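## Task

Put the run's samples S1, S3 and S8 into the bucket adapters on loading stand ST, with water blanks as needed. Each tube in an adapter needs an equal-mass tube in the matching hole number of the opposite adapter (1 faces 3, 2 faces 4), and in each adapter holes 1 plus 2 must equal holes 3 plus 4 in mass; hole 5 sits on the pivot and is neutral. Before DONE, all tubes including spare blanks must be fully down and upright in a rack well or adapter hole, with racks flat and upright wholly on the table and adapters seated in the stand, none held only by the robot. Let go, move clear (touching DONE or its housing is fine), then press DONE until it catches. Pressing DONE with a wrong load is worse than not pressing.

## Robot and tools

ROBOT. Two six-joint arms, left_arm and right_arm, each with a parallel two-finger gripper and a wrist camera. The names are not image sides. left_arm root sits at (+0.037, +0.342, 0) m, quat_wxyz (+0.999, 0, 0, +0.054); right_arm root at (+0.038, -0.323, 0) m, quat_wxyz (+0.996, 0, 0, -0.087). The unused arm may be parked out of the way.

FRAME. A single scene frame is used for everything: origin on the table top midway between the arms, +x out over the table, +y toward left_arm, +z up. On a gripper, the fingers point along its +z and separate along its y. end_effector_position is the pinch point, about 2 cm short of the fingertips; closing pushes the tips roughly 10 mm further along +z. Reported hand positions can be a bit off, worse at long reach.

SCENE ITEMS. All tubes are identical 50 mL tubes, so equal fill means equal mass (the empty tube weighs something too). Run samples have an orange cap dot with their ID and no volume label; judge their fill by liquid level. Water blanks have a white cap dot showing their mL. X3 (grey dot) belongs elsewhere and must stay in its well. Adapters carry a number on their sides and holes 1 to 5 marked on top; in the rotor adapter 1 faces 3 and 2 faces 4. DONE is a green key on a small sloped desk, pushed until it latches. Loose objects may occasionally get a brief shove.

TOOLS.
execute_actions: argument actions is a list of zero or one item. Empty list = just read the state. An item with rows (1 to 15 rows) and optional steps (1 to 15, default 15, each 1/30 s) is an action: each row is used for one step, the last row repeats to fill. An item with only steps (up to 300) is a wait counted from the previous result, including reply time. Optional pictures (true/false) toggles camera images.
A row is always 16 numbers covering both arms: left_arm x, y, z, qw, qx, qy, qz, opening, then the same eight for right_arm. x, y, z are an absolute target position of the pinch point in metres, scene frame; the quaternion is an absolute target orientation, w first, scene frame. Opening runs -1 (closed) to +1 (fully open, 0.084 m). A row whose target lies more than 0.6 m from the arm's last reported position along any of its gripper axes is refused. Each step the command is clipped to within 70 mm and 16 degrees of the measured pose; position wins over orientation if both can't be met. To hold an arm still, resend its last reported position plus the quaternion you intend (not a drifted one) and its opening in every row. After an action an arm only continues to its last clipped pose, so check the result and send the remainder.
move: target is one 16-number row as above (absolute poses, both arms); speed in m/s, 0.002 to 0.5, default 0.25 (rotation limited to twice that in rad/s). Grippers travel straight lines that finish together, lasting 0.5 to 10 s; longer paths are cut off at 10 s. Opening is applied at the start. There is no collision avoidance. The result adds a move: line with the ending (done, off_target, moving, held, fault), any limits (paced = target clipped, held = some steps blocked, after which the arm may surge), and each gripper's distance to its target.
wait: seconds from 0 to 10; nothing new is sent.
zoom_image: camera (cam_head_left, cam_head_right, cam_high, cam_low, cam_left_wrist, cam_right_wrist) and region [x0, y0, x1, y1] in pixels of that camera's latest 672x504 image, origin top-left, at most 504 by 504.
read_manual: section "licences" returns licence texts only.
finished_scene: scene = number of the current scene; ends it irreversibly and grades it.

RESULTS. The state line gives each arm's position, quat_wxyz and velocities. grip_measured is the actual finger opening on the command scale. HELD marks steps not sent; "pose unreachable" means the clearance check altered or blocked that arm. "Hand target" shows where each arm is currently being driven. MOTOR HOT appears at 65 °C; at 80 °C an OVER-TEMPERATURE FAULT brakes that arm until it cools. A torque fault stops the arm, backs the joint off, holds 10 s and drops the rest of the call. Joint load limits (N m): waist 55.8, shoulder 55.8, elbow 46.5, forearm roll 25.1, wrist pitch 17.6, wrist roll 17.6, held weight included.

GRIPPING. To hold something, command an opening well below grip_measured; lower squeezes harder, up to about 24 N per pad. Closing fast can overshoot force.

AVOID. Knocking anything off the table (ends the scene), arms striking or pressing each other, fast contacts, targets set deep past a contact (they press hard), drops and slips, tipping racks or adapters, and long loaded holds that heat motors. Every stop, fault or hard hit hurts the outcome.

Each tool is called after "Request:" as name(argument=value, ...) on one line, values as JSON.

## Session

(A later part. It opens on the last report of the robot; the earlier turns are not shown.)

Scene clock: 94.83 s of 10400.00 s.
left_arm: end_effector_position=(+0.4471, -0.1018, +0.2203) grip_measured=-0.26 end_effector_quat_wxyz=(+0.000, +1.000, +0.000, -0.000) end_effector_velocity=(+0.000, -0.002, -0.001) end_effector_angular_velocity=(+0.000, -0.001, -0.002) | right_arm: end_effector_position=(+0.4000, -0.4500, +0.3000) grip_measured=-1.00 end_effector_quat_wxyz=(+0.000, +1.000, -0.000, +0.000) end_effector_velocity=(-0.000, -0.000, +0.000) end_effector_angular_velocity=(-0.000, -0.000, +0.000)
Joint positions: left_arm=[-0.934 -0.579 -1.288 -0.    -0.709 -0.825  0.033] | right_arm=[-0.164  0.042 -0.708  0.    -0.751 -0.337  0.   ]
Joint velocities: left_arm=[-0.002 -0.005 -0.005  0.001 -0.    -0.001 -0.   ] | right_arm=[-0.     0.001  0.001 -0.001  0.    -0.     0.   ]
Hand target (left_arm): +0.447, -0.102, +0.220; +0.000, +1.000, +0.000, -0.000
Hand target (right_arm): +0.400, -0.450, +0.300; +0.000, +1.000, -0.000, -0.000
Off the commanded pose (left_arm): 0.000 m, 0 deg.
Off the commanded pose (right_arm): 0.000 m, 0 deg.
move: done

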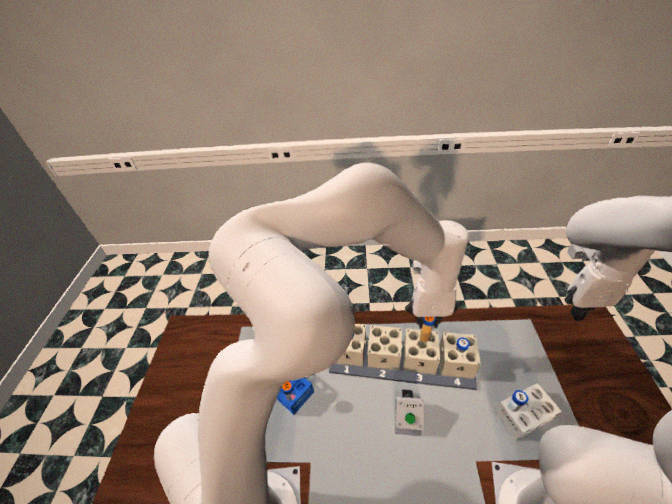

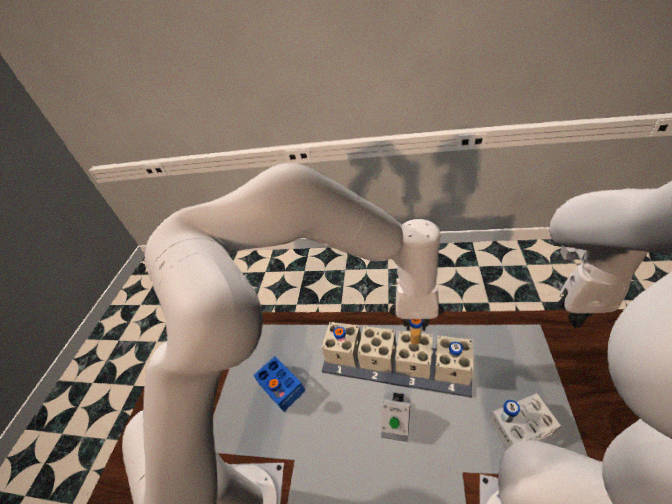

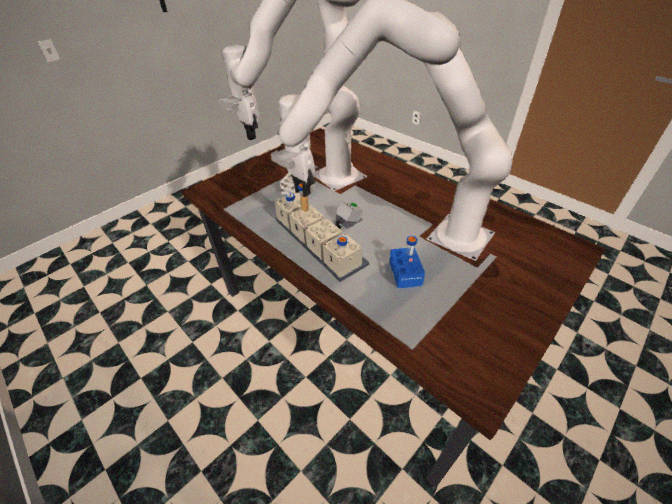

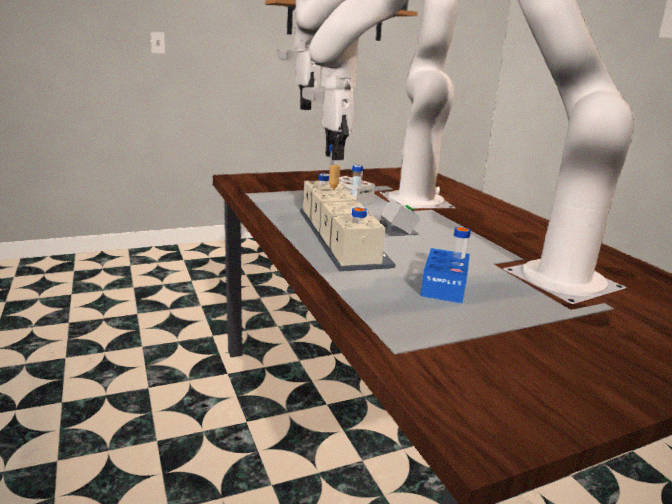

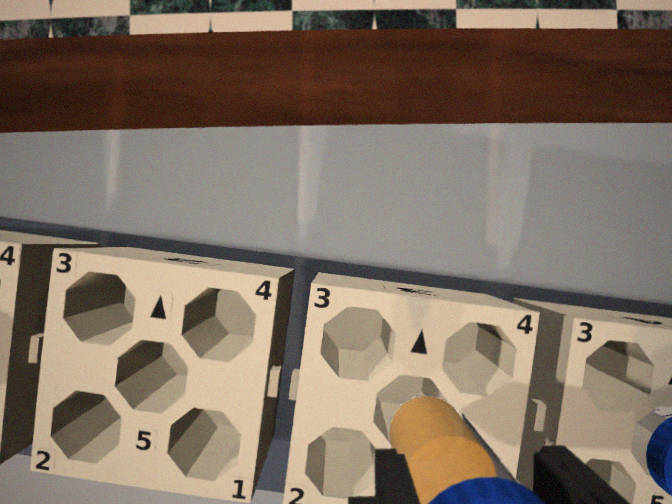

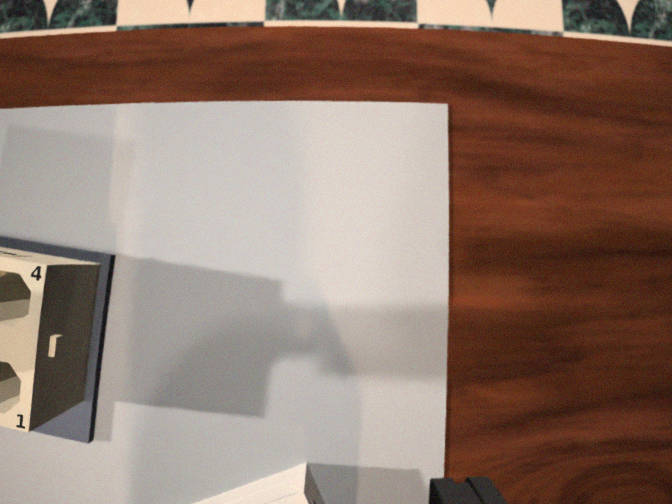

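Request:
execute_actions(actions=[{"rows":[[0.4473,-0.1,0.22,0,1,0,0,-0.5,0.4,-0.45,0.3,0,1,0,0,-1]],"steps":10}], pictures=false)

Request:
move(target=[0.4473,-0.1,0.128,0,1,0,0,-0.5,0.4,-0.45,0.3,0,1,0,0,-1], speed=0.06)

Request:
execute_actions(actions=[{"rows":[[0.4473,-0.1,0.128,0,1,0,0,0.2,0.4,-0.45,0.3,0,1,0,0,-1]],"steps":12}], pictures=false)

Request:
move(target=[0.4473,-0.1,0.2,0,1,0,0,0.2,0.4,-0.45,0.3,0,1,0,0,-1])

Request:
move(target=[0.313,0.285,0.19,0,1,0,0,0.25,0.4,-0.45,0.3,0,1,0,0,-1], speed=0.4)

Scene clock: 103.60 s of 10400.00 s.
left_arm: end_effector_position=(+0.4473, -0.1002, +0.2200) grip_measured=-0.26 end_effector_quat_wxyz=(-0.000, +1.000, +0.000, -0.000) end_effector_velocity=(+0.000, +0.002, -0.001) end_effector_angular_velocity=(+0.001, -0.000, -0.001) | right_arm: end_effector_position=(+0.4000, -0.4500, +0.3000) grip_measured=-1.00 end_effector_quat_wxyz=(+0.000, +1.000, +0.000, +0.000) end_effector_velocity=(-0.000, +0.000, -0.000) end_effector_angular_velocity=(+0.001, +0.001, -0.002)
Joint positions: left_arm=[-0.932 -0.577 -1.284  0.    -0.707 -0.823  0.033] | right_arm=[-0.164  0.042 -0.708  0.    -0.751 -0.337  0.   ]
Joint velocities: left_arm=[ 0.002  0.001  0.004  0.002  0.001  0.003 -0.   ] | right_arm=[-0.    -0.     0.     0.    -0.     0.001  0.   ]
Hand target (left_arm): +0.447, -0.100, +0.220; -0.000, +1.000, +0.000, +0.000
Hand target (right_arm): +0.400, -0.450, +0.300; +0.000, +1.000, -0.000, +0.000
Off the commanded pose (left_arm): 0.000 m, 0 deg.
Off the commanded pose (right_arm): 0.000 m, 0 deg.
Steps of this call (steps 1 to 90: nothing new was sent; then 5.43 s passed at rest; steps 91 to 100: all 10 steps of this action). Readings (end_effector_position):
91: left_arm (+0.4471, -0.1020, +0.2200) | right_arm (+0.4000, -0.4500, +0.3000)
92: left_arm (+0.4471, -0.1018, +0.2200) | right_arm (+0.4000, -0.4500, +0.3000)
94: left_arm (+0.4472, -0.1011, +0.2200) | right_arm (+0.4000, -0.4500, +0.3000)
98: left_arm (+0.4473, -0.1003, +0.2200) | right_arm (+0.4000, -0.4500, +0.3000)
100: the state above

Scene clock: 105.80 s of 10400.00 s.
left_arm: end_effector_position=(+0.4474, -0.1000, +0.1283) grip_measured=-0.26 end_effector_quat_wxyz=(-0.000, +1.000, +0.000, +0.000) end_effector_velocity=(+0.000, -0.001, -0.002) end_effector_angular_velocity=(-0.001, -0.000, +0.001) | right_arm: end_effector_position=(+0.4000, -0.4500, +0.3000) grip_measured=-1.00 end_effector_quat_wxyz=(+0.000, +1.000, +0.000, +0.000) end_effector_velocity=(-0.000, +0.000, -0.000) end_effector_angular_velocity=(+0.001, +0.001, +0.001)
Joint positions: left_arm=[-0.932 -0.711 -1.255  0.001 -0.544 -0.824  0.033] | right_arm=[-0.164  0.042 -0.708  0.    -0.751 -0.337  0.   ]
Joint velocities: left_arm=[ 0.    -0.004 -0.002 -0.002  0.003  0.001 -0.   ] | right_arm=[-0.    -0.     0.001  0.    -0.    -0.001  0.   ]
Hand target (left_arm): +0.447, -0.100, +0.128; -0.000, +1.000, +0.000, +0.000
Hand target (right_arm): +0.400, -0.450, +0.300; +0.000, +1.000, +0.000, +0.000
Off the commanded pose (left_arm): 0.000 m, 0 deg.
Off the commanded pose (right_arm): 0.000 m, 0 deg.
move: done

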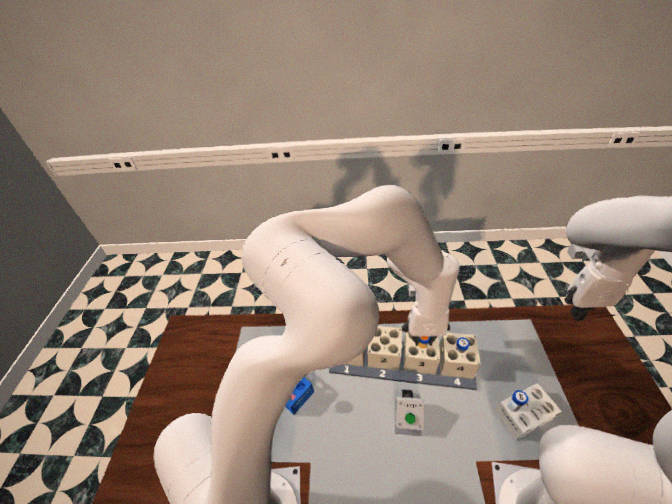

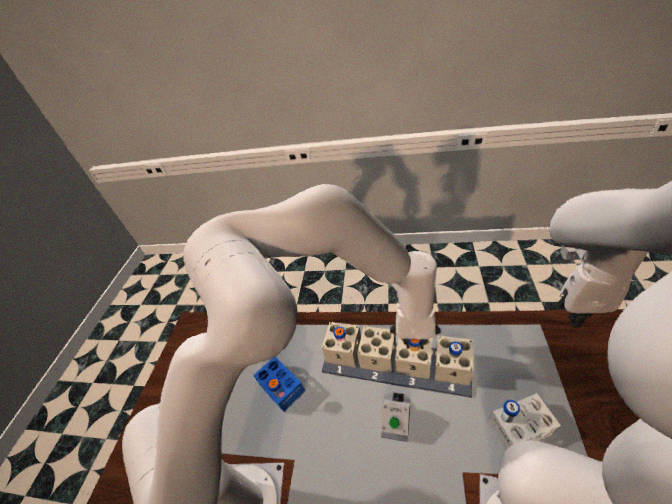

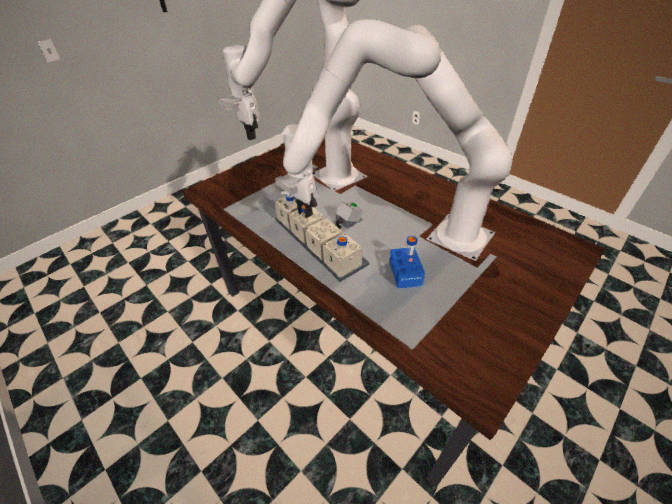

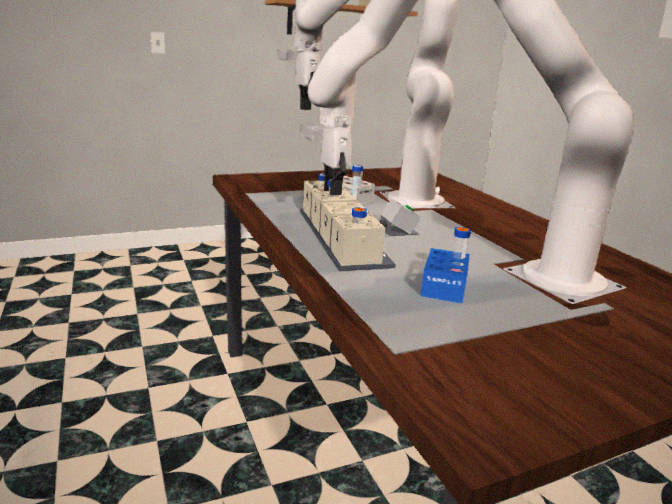

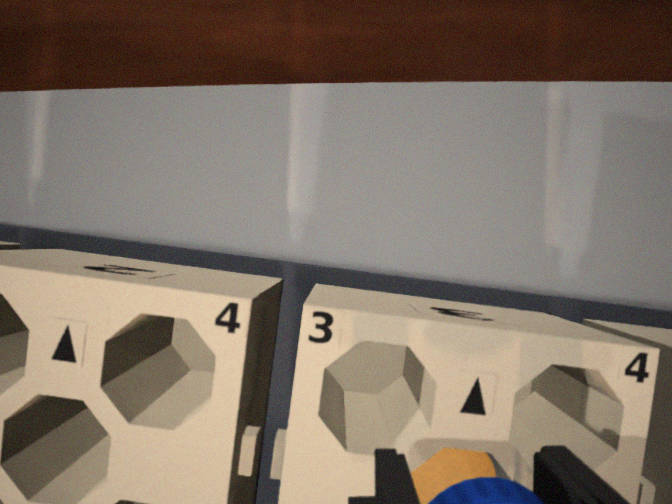

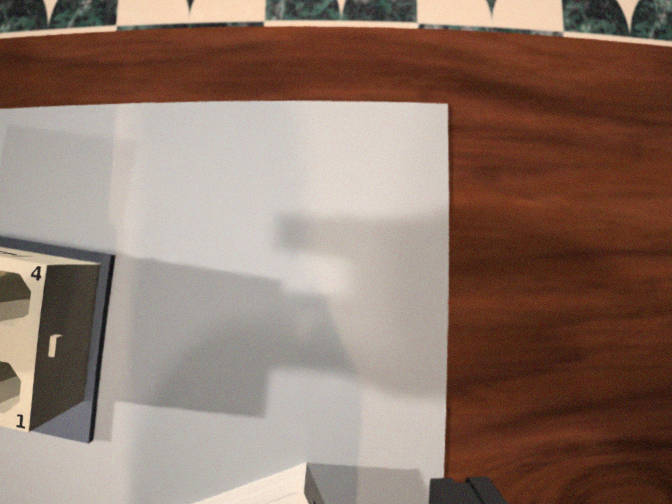

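Scene clock: 106.20 s of 10400.00 s.
left_arm: end_effector_position=(+0.4473, -0.1000, +0.1280) grip_measured=+0.19 end_effector_quat_wxyz=(+0.000, +1.000, +0.000, +0.000) end_effector_velocity=(-0.000, +0.000, -0.000) end_effector_angular_velocity=(+0.001, +0.001, +0.001) | right_arm: end_effector_position=(+0.4000, -0.4500, +0.3000) grip_measured=-1.00 end_effector_quat_wxyz=(-0.000, +1.000, -0.000, +0.000) end_effector_velocity=(-0.000, +0.000, +0.000) end_effector_angular_velocity=(+0.000, -0.000, +0.000)
Joint positions: left_arm=[-0.932 -0.711 -1.255  0.    -0.544 -0.823  0.052] | right_arm=[-0.164  0.042 -0.708  0.    -0.751 -0.337  0.   ]
Joint velocities: left_arm=[ 0.    -0.     0.    -0.    -0.    -0.     0.002] | right_arm=[ 0.     0.001  0.001  0.    -0.    -0.     0.   ]
Hand target (left_arm): +0.447, -0.100, +0.128; -0.000, +1.000, +0.000, +0.000
Hand target (right_arm): +0.400, -0.450, +0.300; -0.000, +1.000, -0.000, +0.000
Off the commanded pose (left_arm): 0.000 m, 0 deg.
Off the commanded pose (right_arm): 0.000 m, 0 deg.
Steps of this call (steps 1 to 12: all 12 steps of this action). Readings (end_effector_position):
1: left_arm (+0.4474, -0.1000, +0.1282) | right_arm (+0.4000, -0.4500, +0.3000)
2: left_arm (+0.4475, -0.1001, +0.1282) | right_arm (+0.4000, -0.4500, +0.3000)
4: left_arm (+0.4475, -0.1002, +0.1282) | right_arm (+0.4000, -0.4500, +0.3000)
8: left_arm (+0.4474, -0.1001, +0.1281) | right_arm (+0.4000, -0.4500, +0.3000)
12: the state above

Scene clock: 107.40 s of 10400.00 s.
left_arm: end_effector_position=(+0.4471, -0.0999, +0.1996) grip_measured=+0.19 end_effector_quat_wxyz=(-0.000, +1.000, -0.000, -0.000) end_effector_velocity=(+0.000, -0.001, +0.004) end_effector_angular_velocity=(-0.002, -0.002, -0.003) | right_arm: end_effector_position=(+0.4000, -0.4500, +0.3000) grip_measured=-1.00 end_effector_quat_wxyz=(-0.000, +1.000, -0.000, -0.000) end_effector_velocity=(+0.000, +0.000, +0.000) end_effector_angular_velocity=(+0.000, -0.001, -0.000)
Joint positions: left_arm=[-0.932 -0.603 -1.273 -0.    -0.67  -0.823  0.052] | right_arm=[-0.164  0.042 -0.708  0.    -0.751 -0.337  0.   ]
Joint velocities: left_arm=[-0.001  0.005 -0.002  0.001 -0.004  0.002 -0.   ] | right_arm=[ 0.    -0.    -0.001  0.001  0.    -0.     0.   ]
Hand target (left_arm): +0.447, -0.100, +0.200; +0.000, +1.000, -0.000, -0.000
Hand target (right_arm): +0.400, -0.450, +0.300; -0.000, +1.000, -0.000, +0.000
Off the commanded pose (left_arm): 0.000 m, 0 deg.
Off the commanded pose (right_arm): 0.000 m, 0 deg.
move: done

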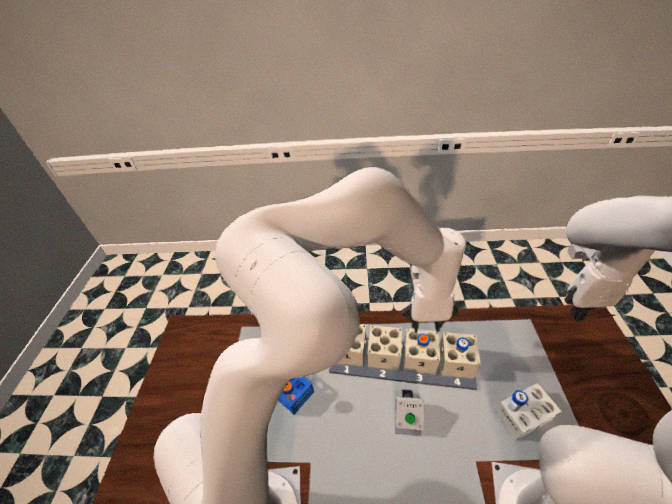

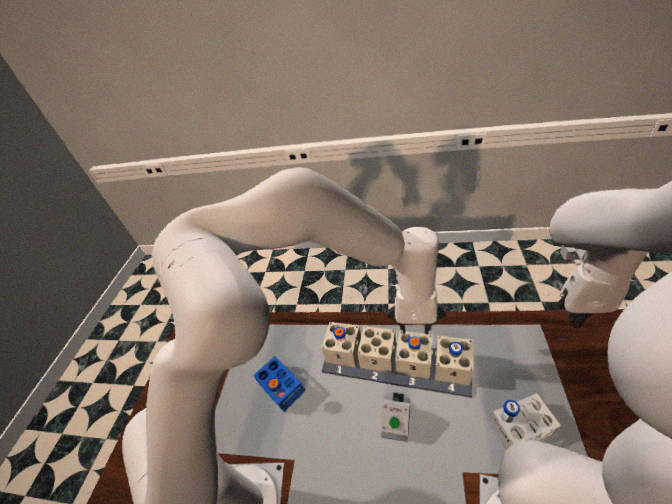

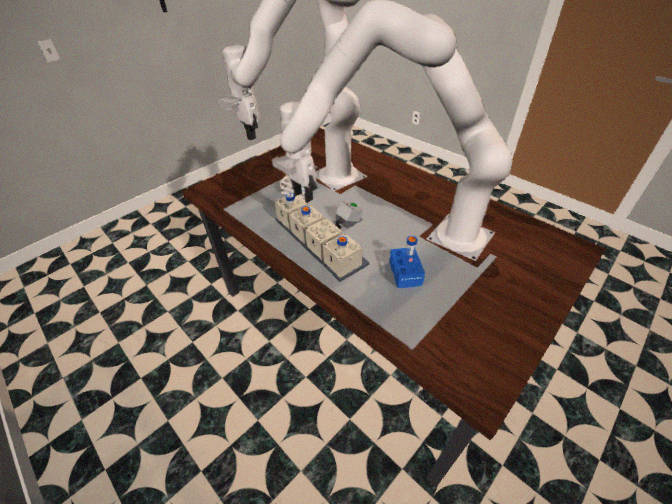

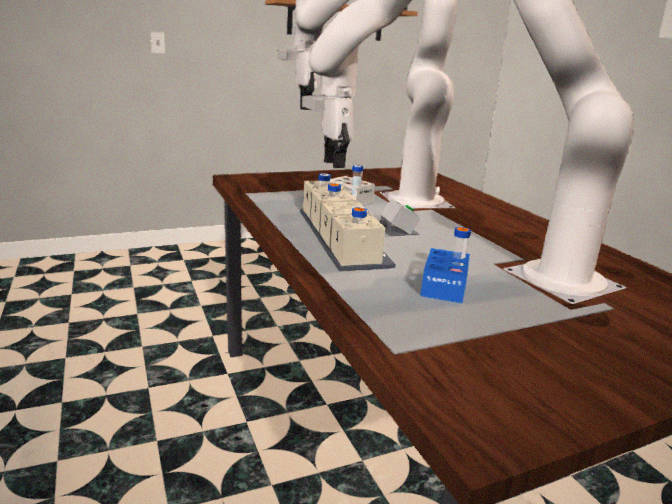

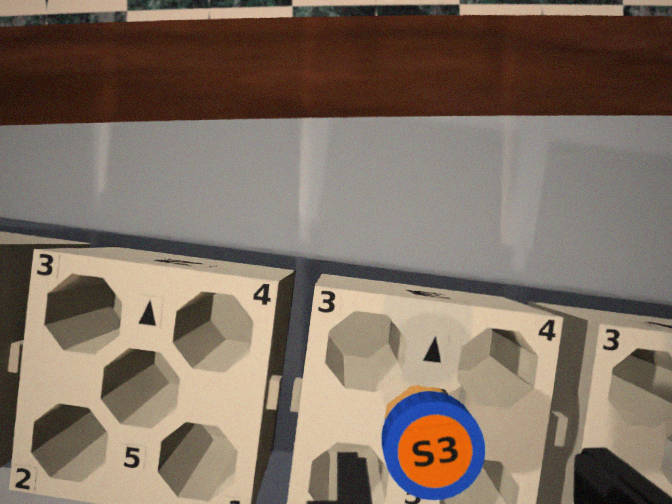

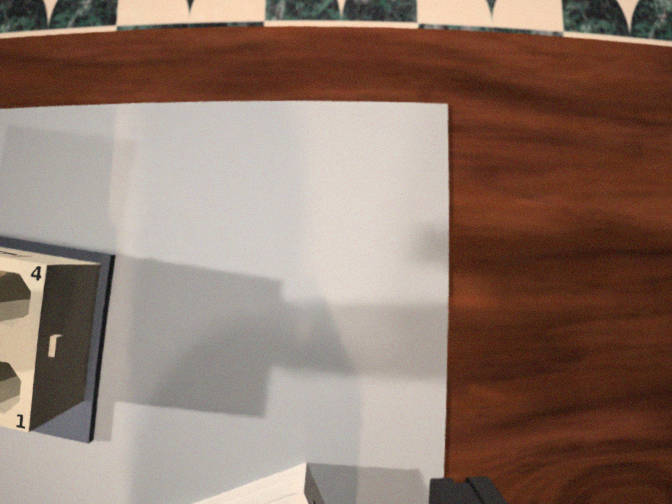

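Scene clock: 109.43 s of 10400.00 s.
left_arm: end_effector_position=(+0.3127, +0.2849, +0.1895) grip_measured=+0.24 end_effector_quat_wxyz=(-0.001, +1.000, +0.000, +0.001) end_effector_velocity=(-0.001, +0.002, +0.001) end_effector_angular_velocity=(-0.005, +0.003, -0.004) | right_arm: end_effector_position=(+0.4000, -0.4500, +0.3000) grip_measured=-1.00 end_effector_quat_wxyz=(-0.000, +1.000, -0.000, -0.000) end_effector_velocity=(-0.000, +0.000, -0.000) end_effector_angular_velocity=(+0.001, +0.002, -0.001)
Joint positions: left_arm=[-0.317  0.101 -0.35   0.006 -0.45  -0.214  0.054] | right_arm=[-0.164  0.042 -0.708  0.    -0.751 -0.337  0.   ]
Joint velocities: left_arm=[ 0.011  0.003  0.001 -0.013 -0.004  0.026  0.   ] | right_arm=[-0.001 -0.001 -0.001  0.001 -0.002 -0.001  0.   ]
Hand target (left_arm): +0.313, +0.285, +0.190; -0.001, +1.000, +0.000, +0.001
Hand target (right_arm): +0.400, -0.450, +0.300; +0.000, +1.000, +0.000, -0.000
Off the commanded pose (left_arm): 0.001 m, 0 deg.
Off the commanded pose (right_arm): 0.000 m, 0 deg.
move: done; limits=paced

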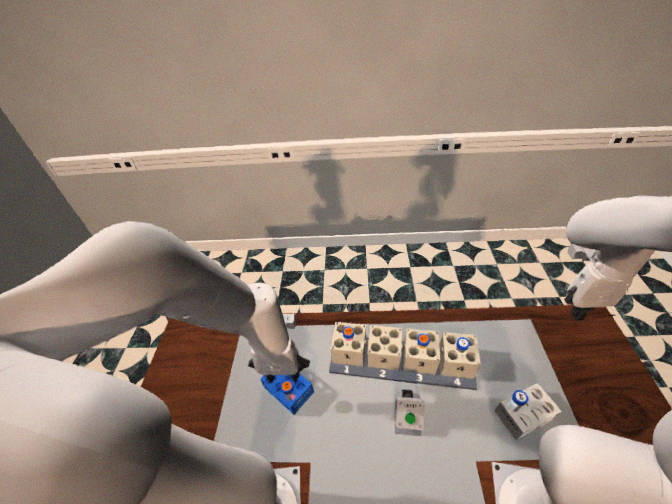

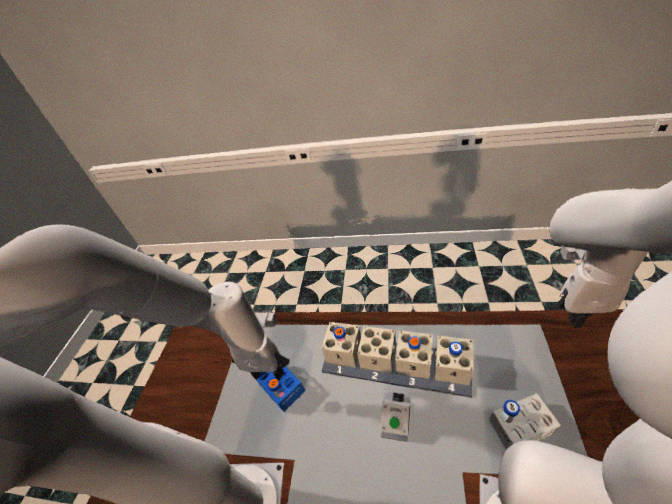

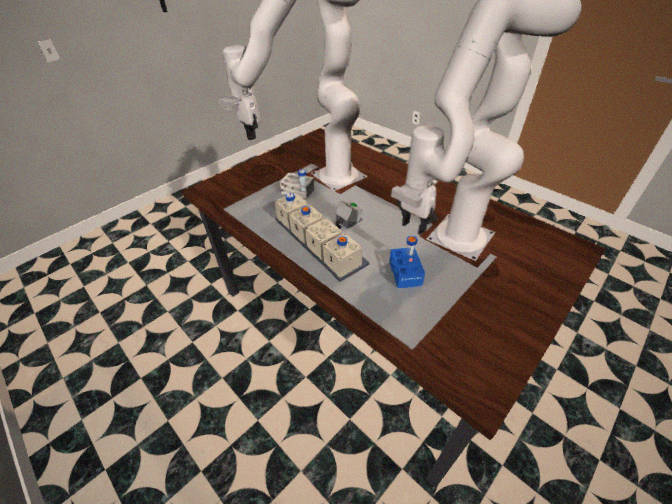

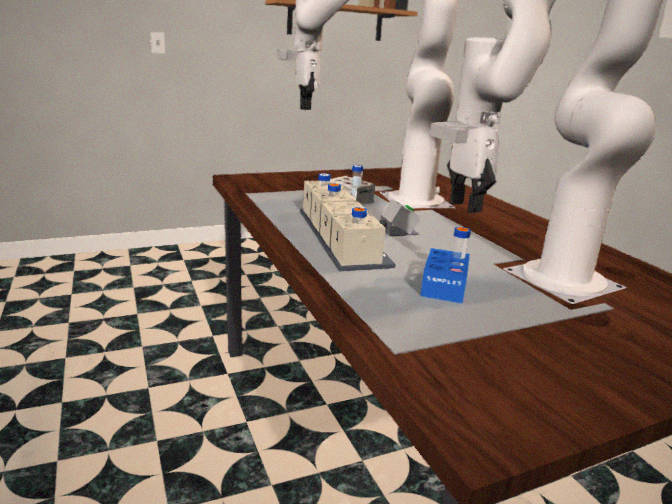

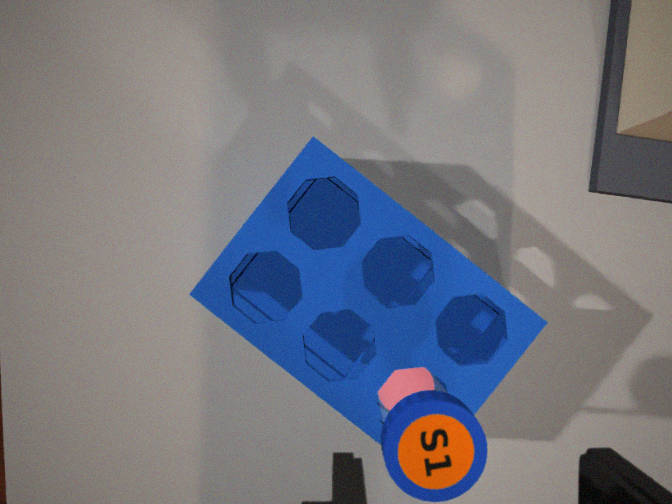

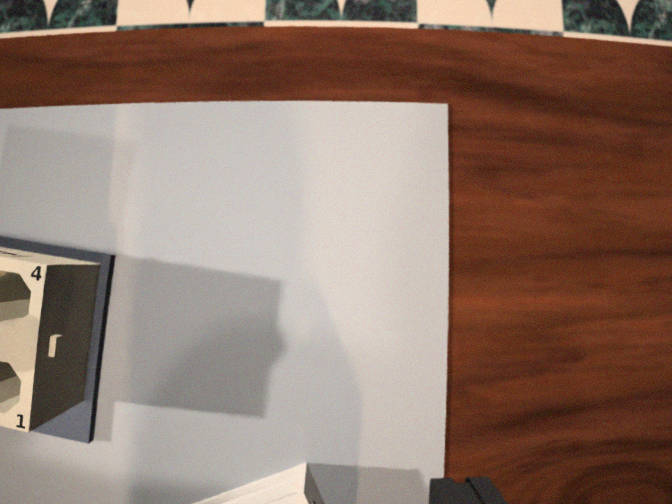

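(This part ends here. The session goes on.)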